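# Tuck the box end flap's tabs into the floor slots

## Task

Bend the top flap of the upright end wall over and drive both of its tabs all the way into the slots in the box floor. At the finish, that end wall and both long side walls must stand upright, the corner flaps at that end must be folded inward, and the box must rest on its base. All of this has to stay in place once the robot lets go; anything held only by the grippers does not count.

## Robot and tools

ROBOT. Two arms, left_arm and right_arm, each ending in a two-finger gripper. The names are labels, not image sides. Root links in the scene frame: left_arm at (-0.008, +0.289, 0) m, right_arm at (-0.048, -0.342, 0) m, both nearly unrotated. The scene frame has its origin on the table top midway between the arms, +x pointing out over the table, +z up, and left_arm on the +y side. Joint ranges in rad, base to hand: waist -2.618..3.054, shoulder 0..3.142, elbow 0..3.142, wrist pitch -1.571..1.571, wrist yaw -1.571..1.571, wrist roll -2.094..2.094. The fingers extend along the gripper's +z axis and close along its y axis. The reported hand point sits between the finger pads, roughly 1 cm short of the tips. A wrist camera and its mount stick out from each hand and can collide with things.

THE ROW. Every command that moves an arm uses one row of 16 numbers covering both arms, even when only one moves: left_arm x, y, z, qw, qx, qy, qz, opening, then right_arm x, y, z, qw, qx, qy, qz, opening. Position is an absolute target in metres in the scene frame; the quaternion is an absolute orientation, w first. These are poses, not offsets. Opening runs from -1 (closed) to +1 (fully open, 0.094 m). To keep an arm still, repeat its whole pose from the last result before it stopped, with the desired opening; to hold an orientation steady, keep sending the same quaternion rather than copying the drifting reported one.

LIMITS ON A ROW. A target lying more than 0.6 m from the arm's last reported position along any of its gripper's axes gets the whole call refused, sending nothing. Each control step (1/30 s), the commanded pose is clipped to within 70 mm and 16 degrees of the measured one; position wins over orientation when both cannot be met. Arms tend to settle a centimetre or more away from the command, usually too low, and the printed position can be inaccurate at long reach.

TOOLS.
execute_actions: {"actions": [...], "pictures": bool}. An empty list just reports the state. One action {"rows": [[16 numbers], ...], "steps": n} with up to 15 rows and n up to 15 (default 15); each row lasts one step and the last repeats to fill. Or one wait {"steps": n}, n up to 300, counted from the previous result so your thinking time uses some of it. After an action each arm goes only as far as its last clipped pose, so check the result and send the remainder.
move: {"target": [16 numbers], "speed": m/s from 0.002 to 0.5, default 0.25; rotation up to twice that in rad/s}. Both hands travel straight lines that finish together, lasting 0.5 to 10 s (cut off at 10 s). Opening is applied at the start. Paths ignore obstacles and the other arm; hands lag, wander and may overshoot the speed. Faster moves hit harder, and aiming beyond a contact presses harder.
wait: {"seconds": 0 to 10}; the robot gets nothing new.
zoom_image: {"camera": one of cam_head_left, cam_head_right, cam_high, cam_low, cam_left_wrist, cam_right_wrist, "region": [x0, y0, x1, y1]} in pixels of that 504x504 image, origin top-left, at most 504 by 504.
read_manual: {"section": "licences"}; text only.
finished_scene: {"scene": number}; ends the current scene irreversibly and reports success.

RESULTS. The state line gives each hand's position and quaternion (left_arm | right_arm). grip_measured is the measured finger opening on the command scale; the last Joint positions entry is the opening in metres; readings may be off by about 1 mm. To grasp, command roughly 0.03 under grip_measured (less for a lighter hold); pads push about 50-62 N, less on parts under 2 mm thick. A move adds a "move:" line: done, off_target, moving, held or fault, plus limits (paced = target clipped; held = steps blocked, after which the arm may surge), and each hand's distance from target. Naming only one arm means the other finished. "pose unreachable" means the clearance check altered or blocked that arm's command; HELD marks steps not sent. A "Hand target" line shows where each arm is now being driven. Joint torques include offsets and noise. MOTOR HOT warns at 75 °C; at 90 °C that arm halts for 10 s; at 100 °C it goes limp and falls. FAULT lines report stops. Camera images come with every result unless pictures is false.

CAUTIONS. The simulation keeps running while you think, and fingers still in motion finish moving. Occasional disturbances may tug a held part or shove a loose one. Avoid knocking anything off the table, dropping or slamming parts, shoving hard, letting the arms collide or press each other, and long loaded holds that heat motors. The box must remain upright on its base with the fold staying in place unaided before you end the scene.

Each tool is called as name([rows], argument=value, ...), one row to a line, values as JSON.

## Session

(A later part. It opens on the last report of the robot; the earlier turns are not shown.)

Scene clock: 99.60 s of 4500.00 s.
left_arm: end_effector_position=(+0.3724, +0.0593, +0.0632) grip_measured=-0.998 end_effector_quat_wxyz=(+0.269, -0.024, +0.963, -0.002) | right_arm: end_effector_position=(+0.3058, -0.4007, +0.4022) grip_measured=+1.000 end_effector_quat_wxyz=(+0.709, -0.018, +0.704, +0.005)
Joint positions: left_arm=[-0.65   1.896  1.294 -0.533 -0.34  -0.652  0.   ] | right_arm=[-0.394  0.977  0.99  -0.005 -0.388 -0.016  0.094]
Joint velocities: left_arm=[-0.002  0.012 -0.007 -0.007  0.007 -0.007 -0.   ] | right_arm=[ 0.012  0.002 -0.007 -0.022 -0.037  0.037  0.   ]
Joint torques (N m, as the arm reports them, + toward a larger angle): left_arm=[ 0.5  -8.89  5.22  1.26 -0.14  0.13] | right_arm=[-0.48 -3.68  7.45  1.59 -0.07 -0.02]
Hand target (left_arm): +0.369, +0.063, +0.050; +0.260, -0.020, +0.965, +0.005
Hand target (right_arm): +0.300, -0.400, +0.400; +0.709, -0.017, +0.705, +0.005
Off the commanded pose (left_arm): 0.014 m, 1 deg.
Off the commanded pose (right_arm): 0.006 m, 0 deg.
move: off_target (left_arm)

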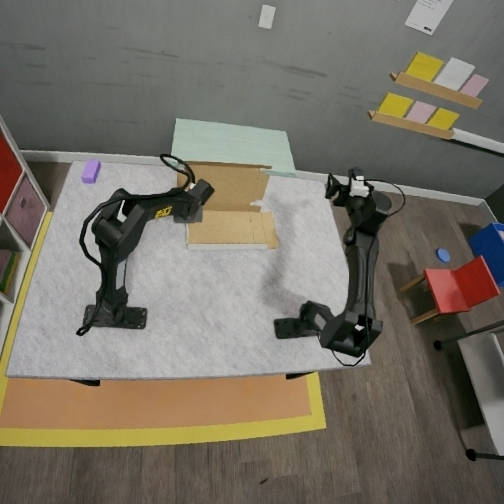

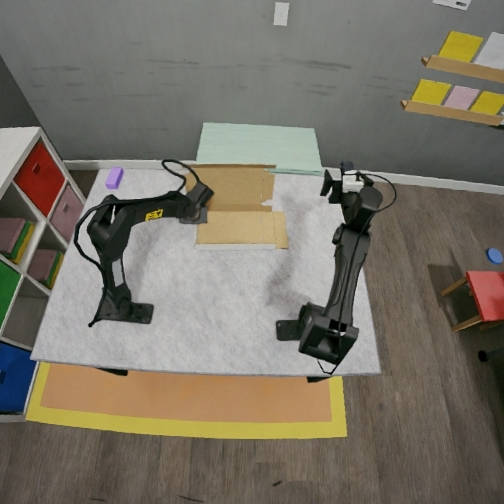

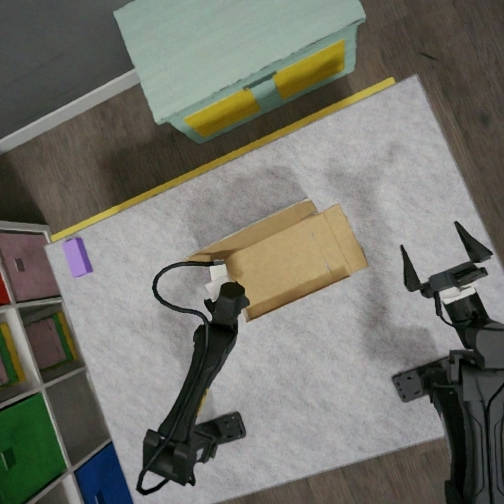

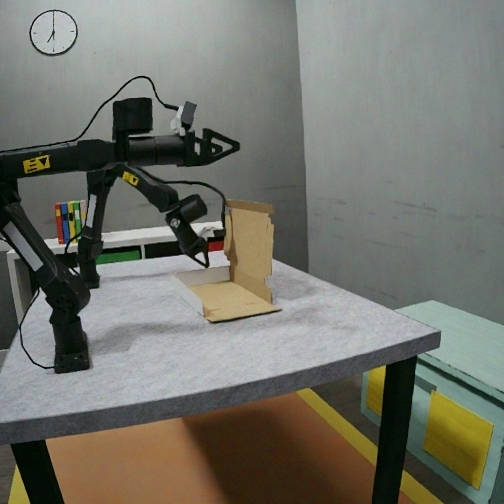

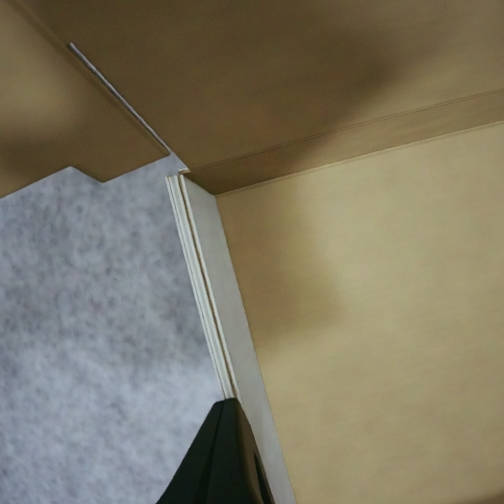

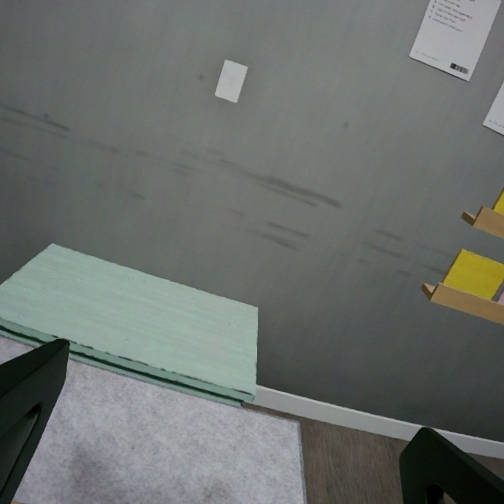

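move(target=[0.37,0.064,0.04,0.26,-0.02,0.965,0.005,-1,0.30,-0.40,0.40,0.709,-0.017,0.705,0.005,1], speed=0.03)

move(target=[0.39,0.068,0.085,0.26,-0.02,0.965,0.005,-1,0.30,-0.40,0.40,0.709,-0.017,0.705,0.005,1], speed=0.06)

move(target=[0.395,0.07,0.045,0.26,-0.02,0.965,0.005,-1,0.30,-0.40,0.40,0.709,-0.017,0.705,0.005,1], speed=0.03)

Scene clock: 104.97 s of 4500.00 s.
left_arm: end_effector_position=(+0.3762, +0.0577, +0.0620) grip_measured=-0.998 end_effector_quat_wxyz=(+0.281, -0.026, +0.959, -0.007) | right_arm: end_effector_position=(+0.3058, -0.4007, +0.4022) grip_measured=+1.000 end_effector_quat_wxyz=(+0.709, -0.018, +0.704, +0.005)
Joint positions: left_arm=[-0.65   1.896  1.275 -0.488 -0.346 -0.651  0.   ] | right_arm=[-0.394  0.977  0.99  -0.005 -0.388 -0.016  0.094]
Joint velocities: left_arm=[-0.012  0.007 -0.007 -0.066  0.022  0.037  0.   ] | right_arm=[ 0.002 -0.007 -0.002  0.037 -0.007 -0.066  0.   ]
Joint torques (N m, as the arm reports them, + toward a larger angle): left_arm=[ 0.51 -8.01  4.71  1.18 -0.06  0.09] | right_arm=[-0.48 -3.68  7.45  1.59 -0.07 -0.02]
Hand target (left_arm): +0.369, +0.064, +0.041; +0.260, -0.020, +0.965, +0.005
Hand target (right_arm): +0.300, -0.400, +0.400; +0.709, -0.017, +0.705, +0.005
Off the commanded pose (left_arm): 0.024 m, 3 deg.
Off the commanded pose (right_arm): 0.006 m, 0 deg.
After step 90, 1.33 s passed at rest.
move: off_target (left_arm)

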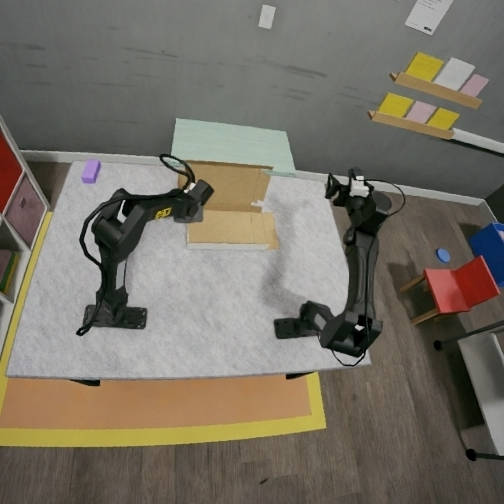

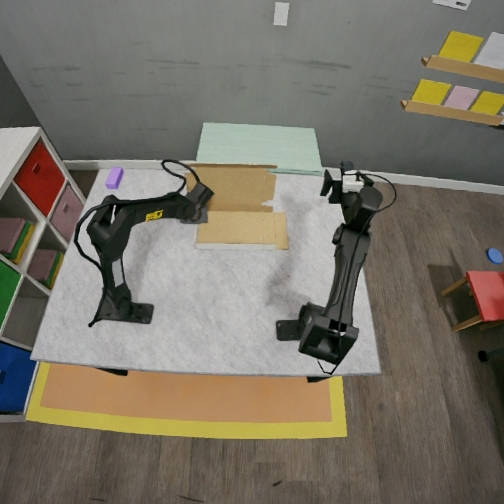

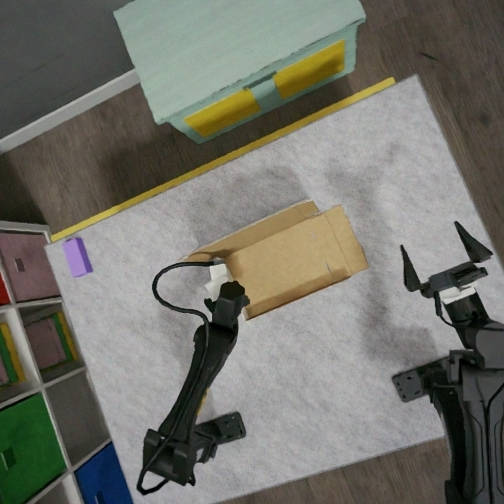

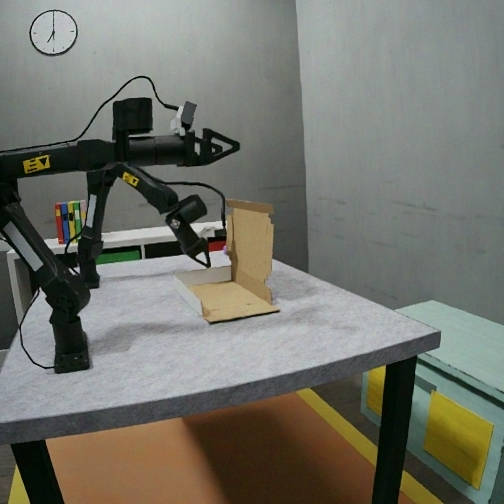

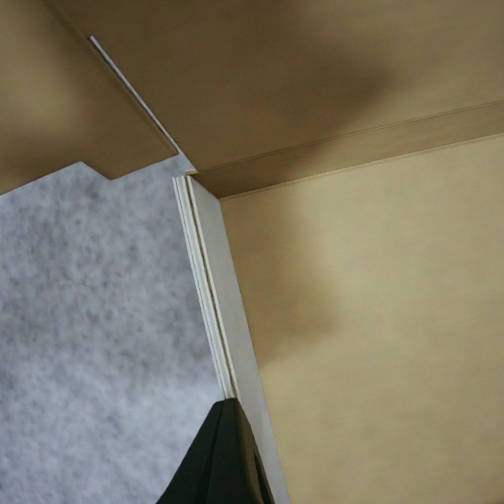

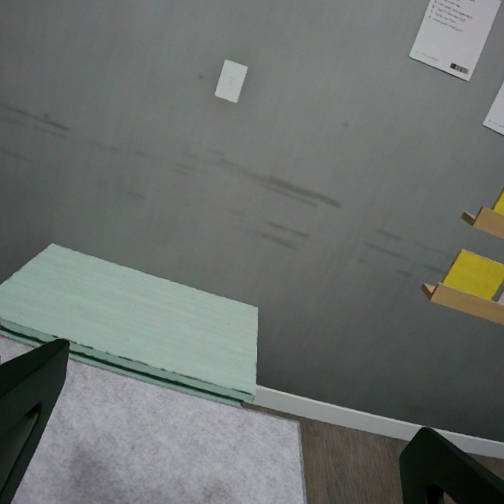

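Scene clock: 106.10 s of 4500.00 s.
left_arm: end_effector_position=(+0.3884, +0.0671, +0.0841) grip_measured=-0.998 end_effector_quat_wxyz=(+0.266, -0.022, +0.964, +0.001) | right_arm: end_effector_position=(+0.3058, -0.4007, +0.4022) grip_measured=+1.000 end_effector_quat_wxyz=(+0.709, -0.018, +0.704, +0.005)
Joint positions: left_arm=[-0.607  1.903  1.393 -0.621 -0.322 -0.61   0.   ] | right_arm=[-0.394  0.977  0.99  -0.005 -0.388 -0.016  0.094]
Joint velocities: left_arm=[-0.007 -0.002 -0.007 -0.007 -0.051  0.037  0.   ] | right_arm=[ 0.002  0.002  0.007  0.037 -0.037 -0.022  0.   ]
Joint torques (N m, as the arm reports them, + toward a larger angle): left_arm=[ 0.47 -9.37 10.06  0.85 -0.15  0.13] | right_arm=[-0.48 -3.68  7.45  1.59 -0.07 -0.02]
Hand target (left_arm): +0.390, +0.068, +0.085; +0.261, -0.020, +0.965, +0.005
Hand target (right_arm): +0.300, -0.400, +0.400; +0.709, -0.017, +0.705, +0.005
Off the commanded pose (left_arm): 0.002 m, 1 deg.
Off the commanded pose (right_arm): 0.006 m, 0 deg.
move: done

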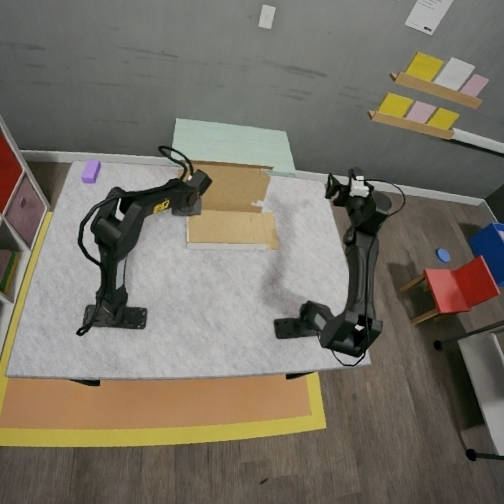

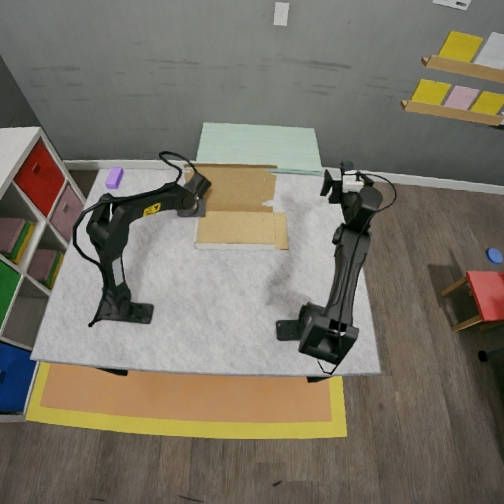

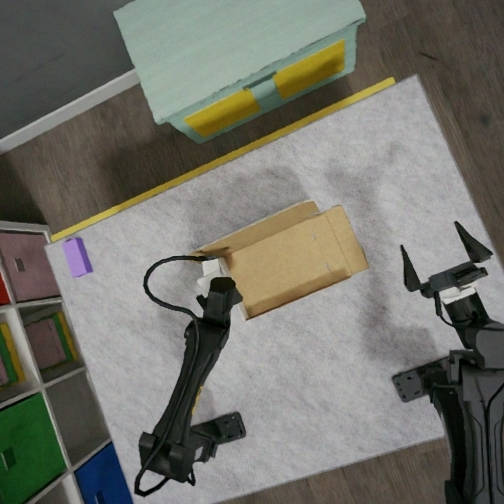

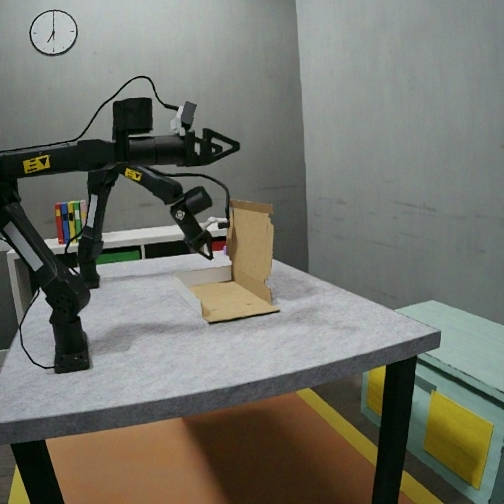

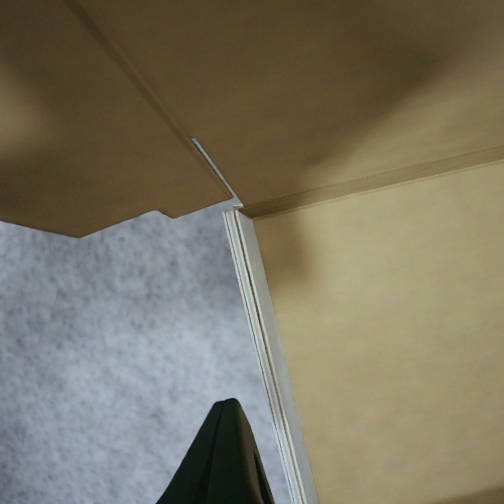

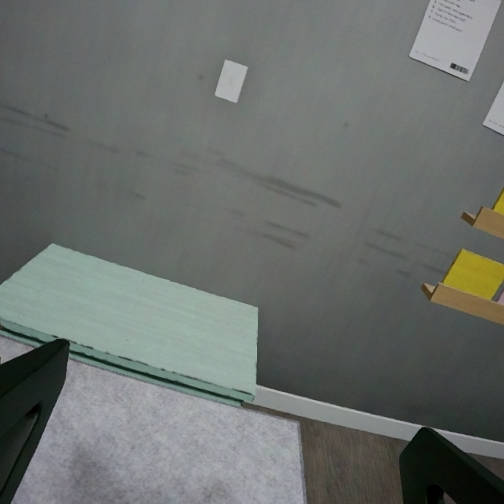

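Scene clock: 107.73 s of 4500.00 s.
left_arm: end_effector_position=(+0.3957, +0.0666, +0.0546) grip_measured=-0.998 end_effector_quat_wxyz=(+0.266, -0.022, +0.964, +0.001) | right_arm: end_effector_position=(+0.3058, -0.4007, +0.4022) grip_measured=+1.000 end_effector_quat_wxyz=(+0.709, -0.018, +0.704, +0.005)
Joint positions: left_arm=[-0.597  1.96   1.348 -0.516 -0.317 -0.6    0.   ] | right_arm=[-0.394  0.977  0.99  -0.005 -0.388 -0.016  0.094]
Joint velocities: left_arm=[-0.007 -0.012  0.012 -0.007 -0.139 -0.051 -0.001] | right_arm=[-0.002 -0.002  0.017  0.037 -0.022  0.11   0.   ]
Joint torques (N m, as the arm reports them, + toward a larger angle): left_arm=[ 0.52 -9.74  5.82  1.23 -0.16  0.2 ] | right_arm=[-0.48 -3.69  7.45  1.59 -0.07 -0.02]
Hand target (left_arm): +0.395, +0.070, +0.045; +0.260, -0.020, +0.965, +0.005
Hand target (right_arm): +0.300, -0.400, +0.400; +0.709, -0.017, +0.705, +0.005
Off the commanded pose (left_arm): 0.010 m, 1 deg.
Off the commanded pose (right_arm): 0.006 m, 0 deg.
move: done

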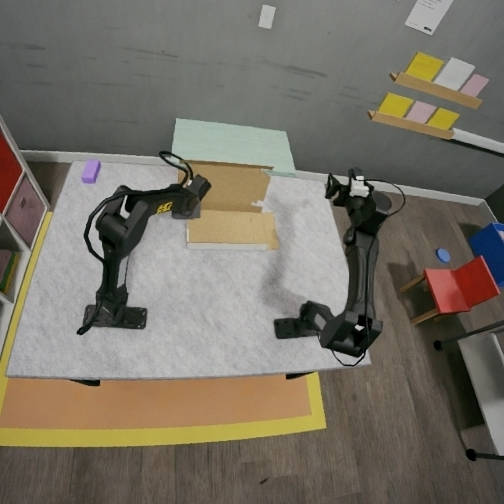

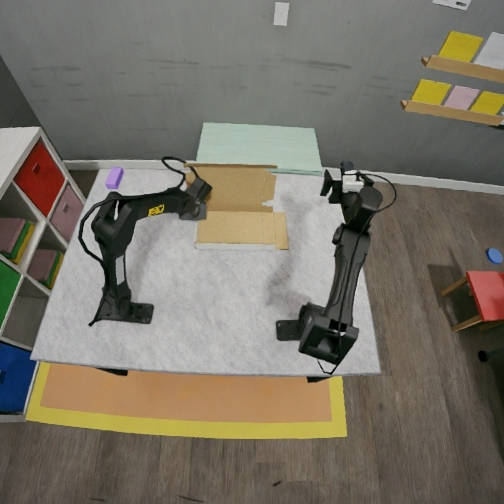

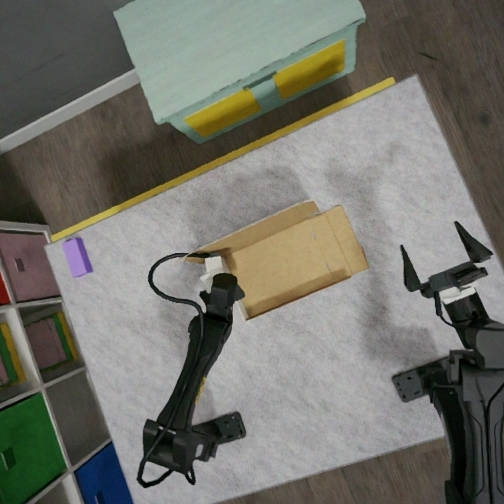

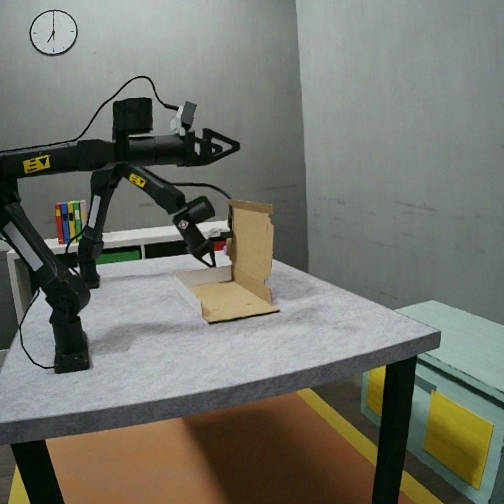

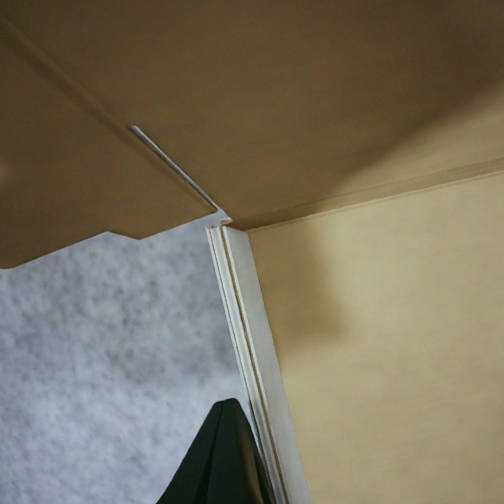

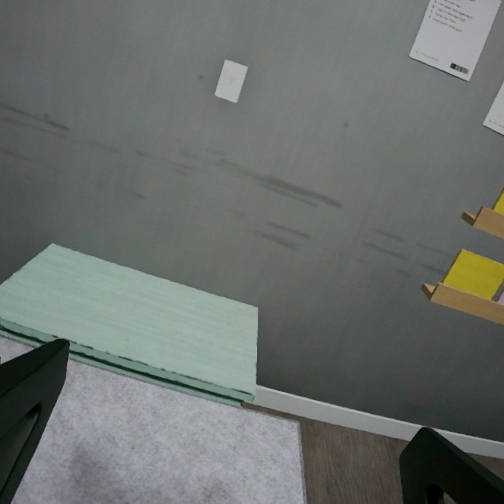

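move(target=[0.36,0.06,0.095,0.26,-0.02,0.965,0.005,-1,0.30,-0.40,0.40,0.709,-0.017,0.705,0.005,1], speed=0.08)

move(target=[0.325,0.053,0.085,0.26,-0.02,0.965,0.005,-1,0.30,-0.40,0.40,0.709,-0.017,0.705,0.005,1], speed=0.08)

move(target=[0.322,0.056,0.042,0.26,-0.02,0.965,0.005,-1,0.30,-0.40,0.40,0.709,-0.017,0.705,0.005,1], speed=0.03)

Scene clock: 113.60 s of 4500.00 s.
left_arm: end_effector_position=(+0.3602, +0.0589, +0.0863) grip_measured=-0.998 end_effector_quat_wxyz=(+0.253, -0.016, +0.967, +0.001) | right_arm: end_effector_position=(+0.3058, -0.4007, +0.4022) grip_measured=+1.000 end_effector_quat_wxyz=(+0.709, -0.018, +0.704, +0.005)
Joint positions: left_arm=[-0.663  1.853  1.348 -0.663 -0.326 -0.658  0.   ] | right_arm=[-0.394  0.977  0.99  -0.005 -0.388 -0.016  0.094]
Joint velocities: left_arm=[ 0.022 -0.002  0.002  0.022 -0.007 -0.037 -0.001] | right_arm=[ 0.017 -0.007 -0.002  0.066 -0.081 -0.037  0.   ]
Joint torques (N m, as the arm reports them, + toward a larger angle): left_arm=[ -0.51 -10.77   9.2    0.83  -0.43  -0.07] | right_arm=[-0.48 -3.69  7.44  1.59 -0.07 -0.02]
Hand target (left_arm): +0.360, +0.060, +0.095; +0.260, -0.020, +0.965, +0.005
Hand target (right_arm): +0.300, -0.400, +0.400; +0.709, -0.017, +0.705, +0.005
Off the commanded pose (left_arm): 0.009 m, 1 deg.
Off the commanded pose (right_arm): 0.006 m, 0 deg.
After step 90, 1.67 s passed at rest.
move: done

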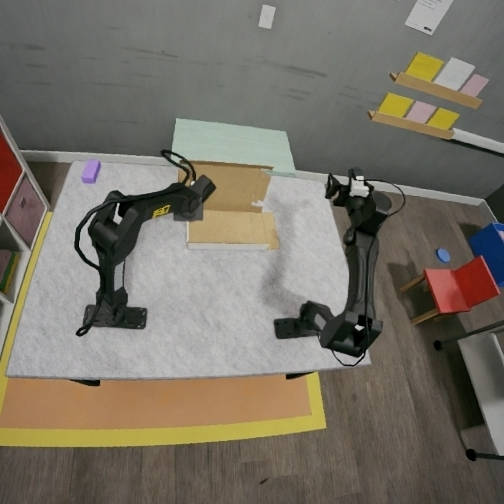

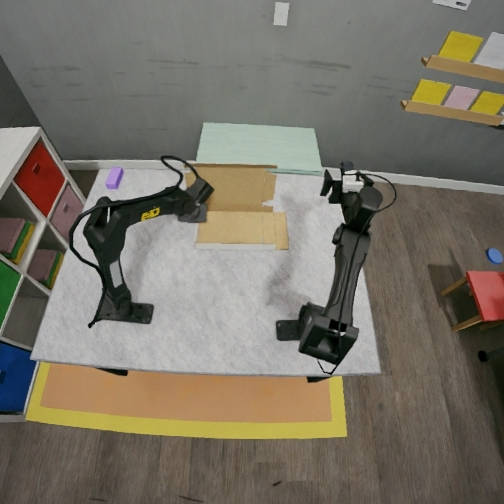

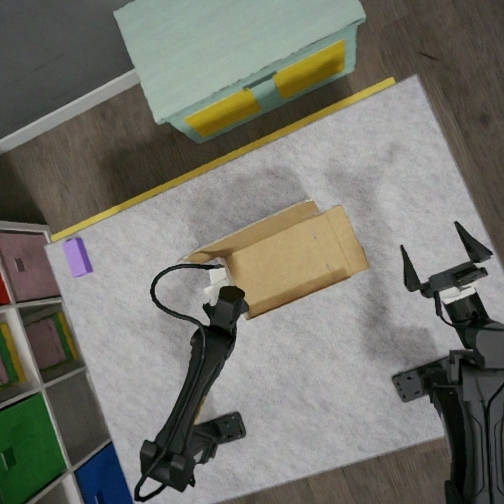

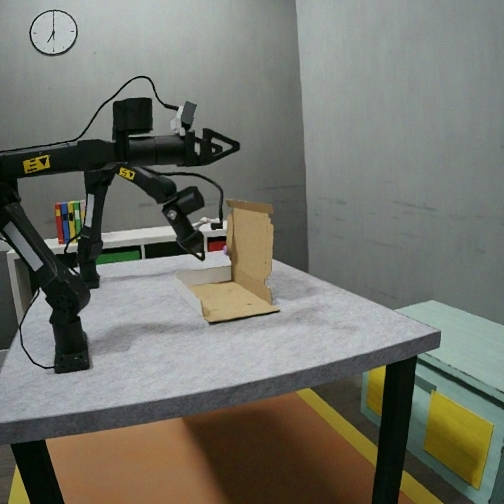

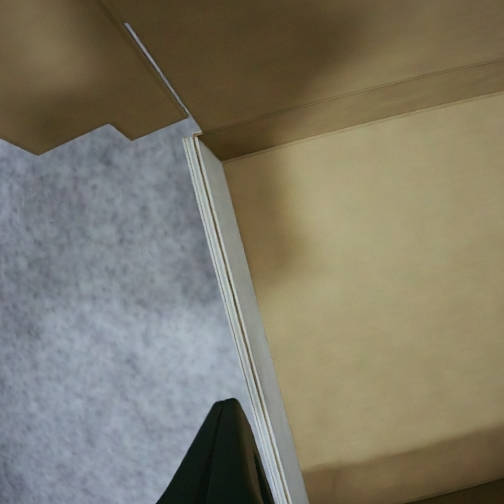

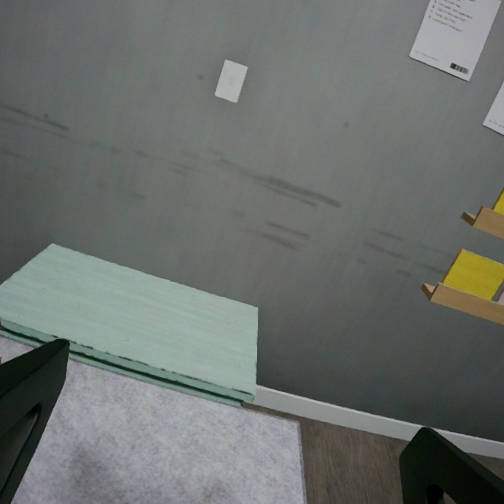

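Scene clock: 114.47 s of 4500.00 s.
left_arm: end_effector_position=(+0.3277, +0.0475, +0.0849) grip_measured=-0.998 end_effector_quat_wxyz=(+0.255, -0.015, +0.967, -0.003) | right_arm: end_effector_position=(+0.3058, -0.4007, +0.4022) grip_measured=+1.000 end_effector_quat_wxyz=(+0.709, -0.018, +0.704, +0.005)
Joint positions: left_arm=[-0.747  1.794  1.268 -0.662 -0.355 -0.737  0.   ] | right_arm=[-0.394  0.977  0.99  -0.005 -0.388 -0.016  0.094]
Joint velocities: left_arm=[-0.012 -0.017 -0.007 -0.051 -0.066  0.022  0.001] | right_arm=[ 0.007 -0.012 -0.002  0.007  0.051 -0.007  0.   ]
Joint torques (N m, as the arm reports them, + toward a larger angle): left_arm=[ -0.4  -10.36   5.74   0.96  -0.41  -0.04] | right_arm=[-0.48 -3.68  7.46  1.59 -0.07 -0.01]
Hand target (left_arm): +0.325, +0.053, +0.085; +0.260, -0.020, +0.965, +0.005
Hand target (right_arm): +0.300, -0.400, +0.400; +0.709, -0.017, +0.705, +0.005
Off the commanded pose (left_arm): 0.006 m, 1 deg.
Off the commanded pose (right_arm): 0.006 m, 0 deg.
move: done

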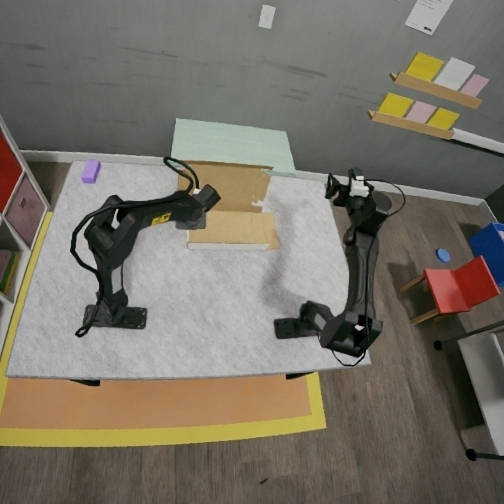

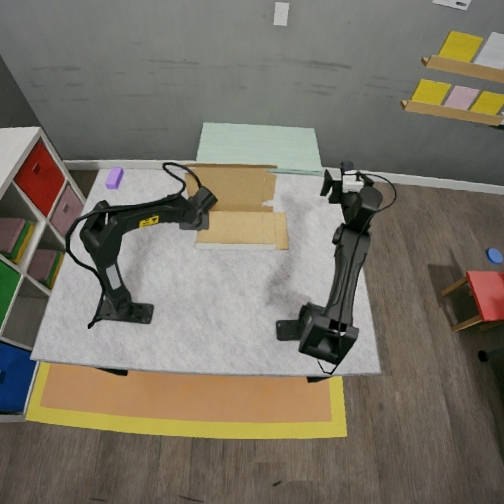

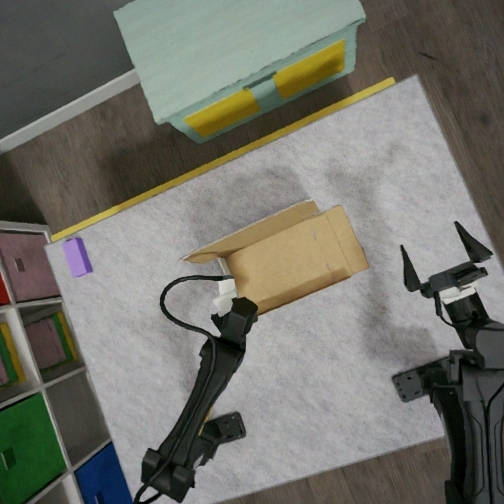

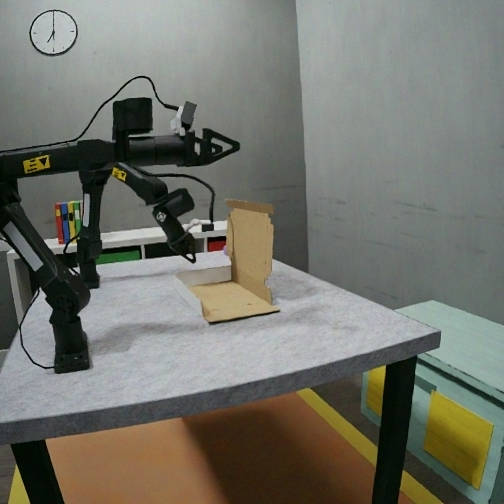

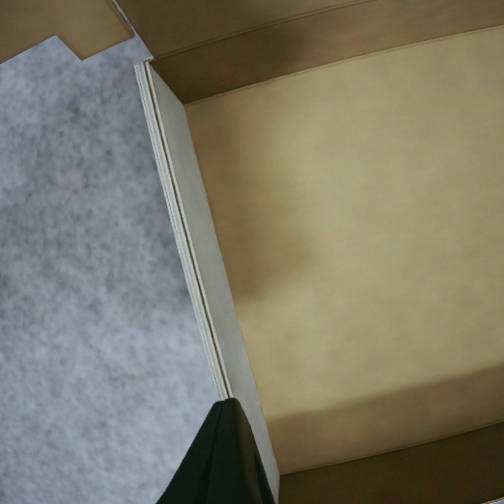

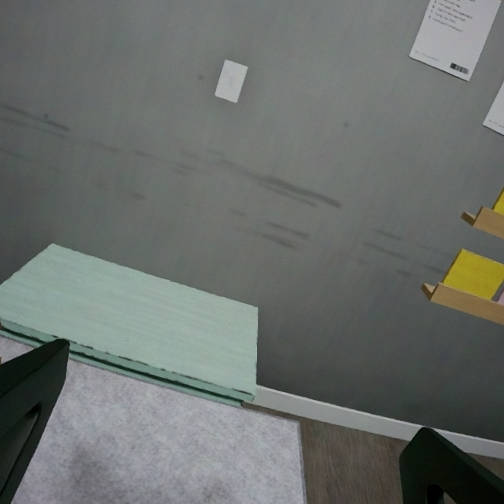

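Scene clock: 116.23 s of 4500.00 s.
left_arm: end_effector_position=(+0.3292, +0.0518, +0.0621) grip_measured=-0.998 end_effector_quat_wxyz=(+0.277, -0.021, +0.961, -0.007) | right_arm: end_effector_position=(+0.3058, -0.4007, +0.4022) grip_measured=+1.000 end_effector_quat_wxyz=(+0.709, -0.018, +0.704, +0.005)
Joint positions: left_arm=[-0.747  1.794  1.15  -0.504 -0.38  -0.737  0.   ] | right_arm=[-0.394  0.977  0.99  -0.005 -0.388 -0.016  0.094]
Joint velocities: left_arm=[ 0.007 -0.007  0.002  0.037 -0.081 -0.081 -0.   ] | right_arm=[-0.002 -0.012  0.007 -0.037 -0.022 -0.037  0.   ]
Joint torques (N m, as the arm reports them, + toward a larger angle): left_arm=[-0.27 -6.94  4.6   1.14 -0.22 -0.04] | right_arm=[-0.47 -3.68  7.45  1.59 -0.07 -0.01]
Hand target (left_arm): +0.321, +0.057, +0.043; +0.260, -0.020, +0.965, +0.005
Hand target (right_arm): +0.300, -0.400, +0.400; +0.709, -0.017, +0.705, +0.005
Off the commanded pose (left_arm): 0.022 m, 2 deg.
Off the commanded pose (right_arm): 0.006 m, 0 deg.
move: off_target (left_arm)

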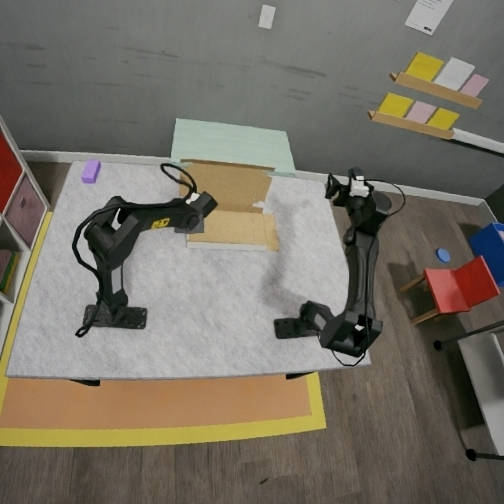

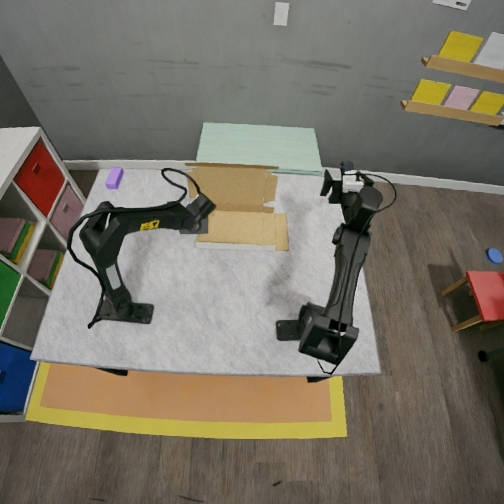

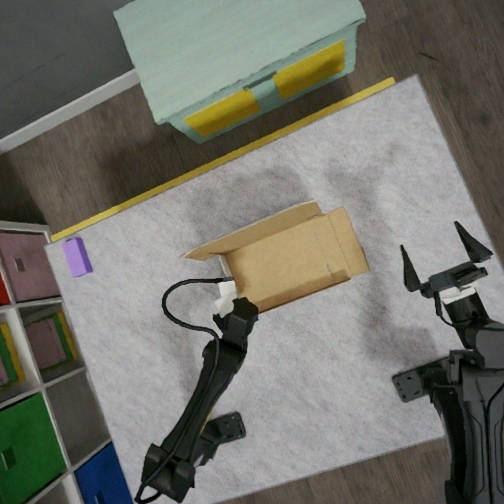

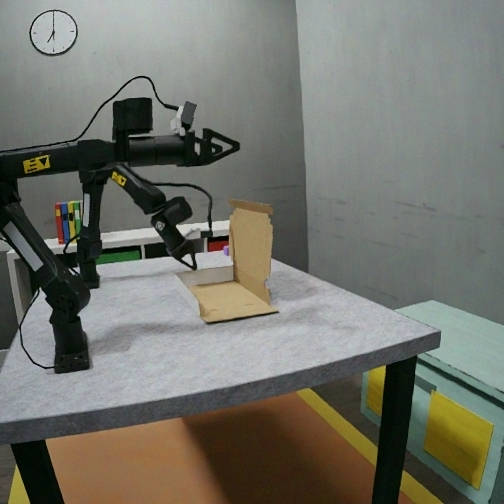

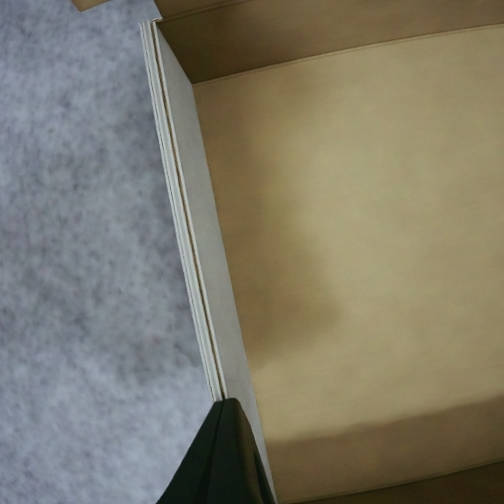

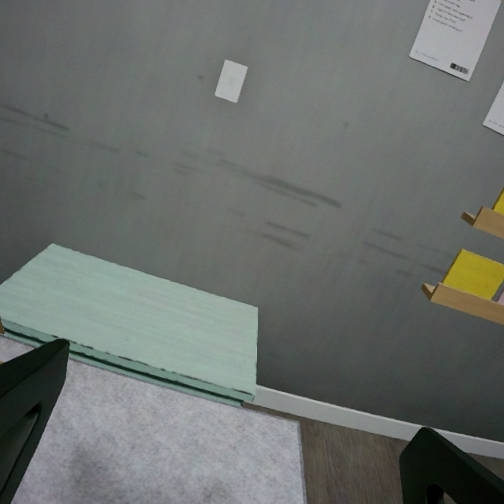

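Pressed on top. Retreat.

move(target=[0.28,0.10,0.16,0.26,-0.02,0.965,0.005,-1,0.30,-0.40,0.40,0.709,-0.017,0.705,0.005,1], speed=0.15)

zoom_image(camera="cam_low", region=[160,250,260,310])

Scene clock: 120.60 s of 4500.00 s.
left_arm: end_effector_position=(+0.2811, +0.0979, +0.1538) grip_measured=-0.998 end_effector_quat_wxyz=(+0.260, -0.017, +0.965, +0.006) | right_arm: end_effector_position=(+0.3058, -0.4007, +0.4022) grip_measured=+1.000 end_effector_quat_wxyz=(+0.709, -0.018, +0.704, +0.005)
Joint positions: left_arm=[-0.747  1.5    1.225 -0.918 -0.375 -0.737  0.   ] | right_arm=[-0.394  0.977  0.99  -0.005 -0.388 -0.016  0.094]
Joint velocities: left_arm=[ 0.002  0.007 -0.002 -0.11   0.037 -0.007 -0.001] | right_arm=[-0.007  0.017  0.002 -0.051  0.007  0.007  0.   ]
Joint torques (N m, as the arm reports them, + toward a larger angle): left_arm=[ 0.39 -6.83  9.76  0.76 -0.25  0.04] | right_arm=[-0.49 -3.69  7.45  1.59 -0.07 -0.02]
Hand target (left_arm): +0.281, +0.100, +0.161; +0.260, -0.020, +0.965, +0.005
Hand target (right_arm): +0.300, -0.400, +0.400; +0.709, -0.017, +0.705, +0.005
Off the commanded pose (left_arm): 0.007 m, 0 deg.
Off the commanded pose (right_arm): 0.006 m, 0 deg.
move: done

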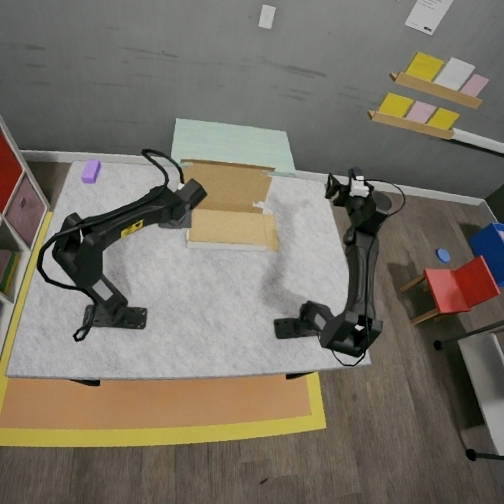

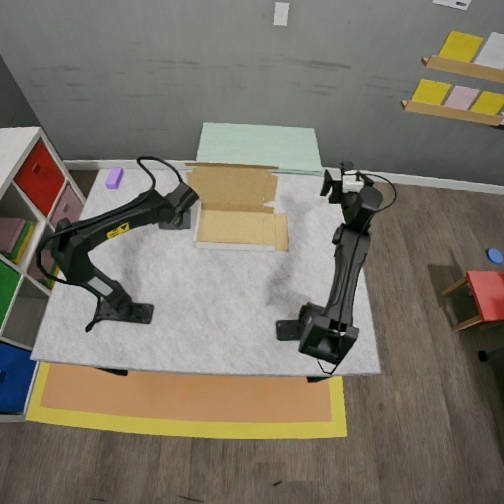

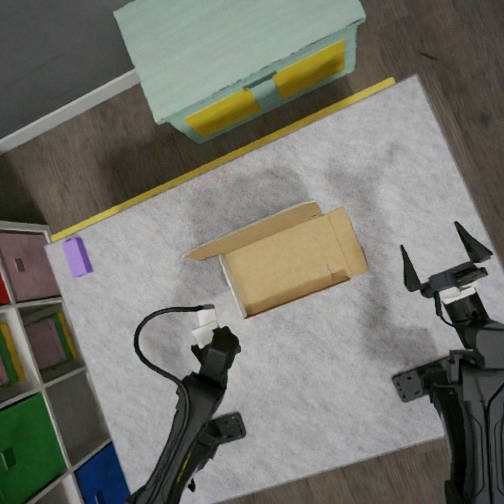

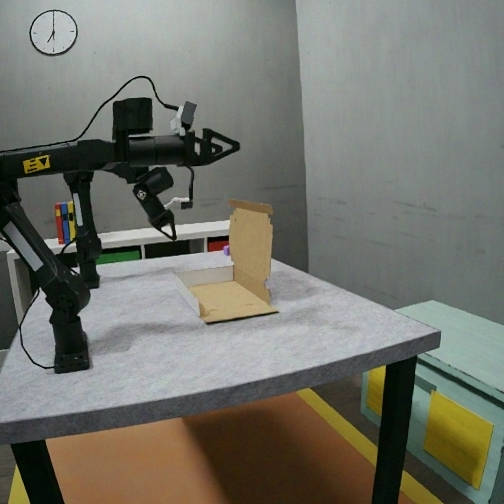

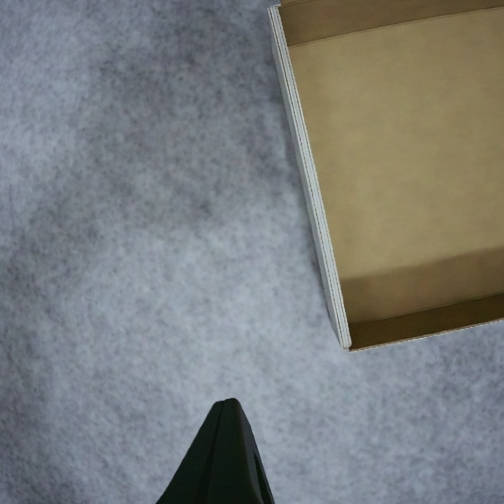

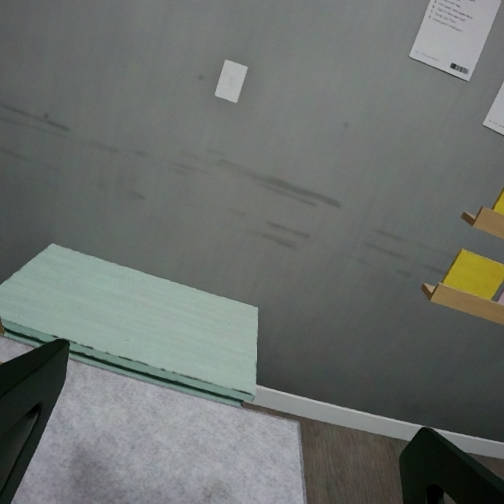

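Region (160, 250, 260, 310) of cam_low's 504x504 image, scaled by 5.040, with more detail than that image has; it fills the top 302 rows of this view, and the rest is white.

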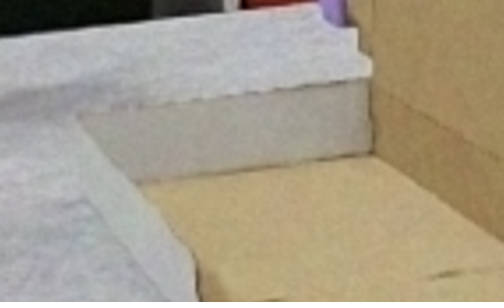

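Flush now.

finished_scene(scene=1)

The scene is finished: the task was done.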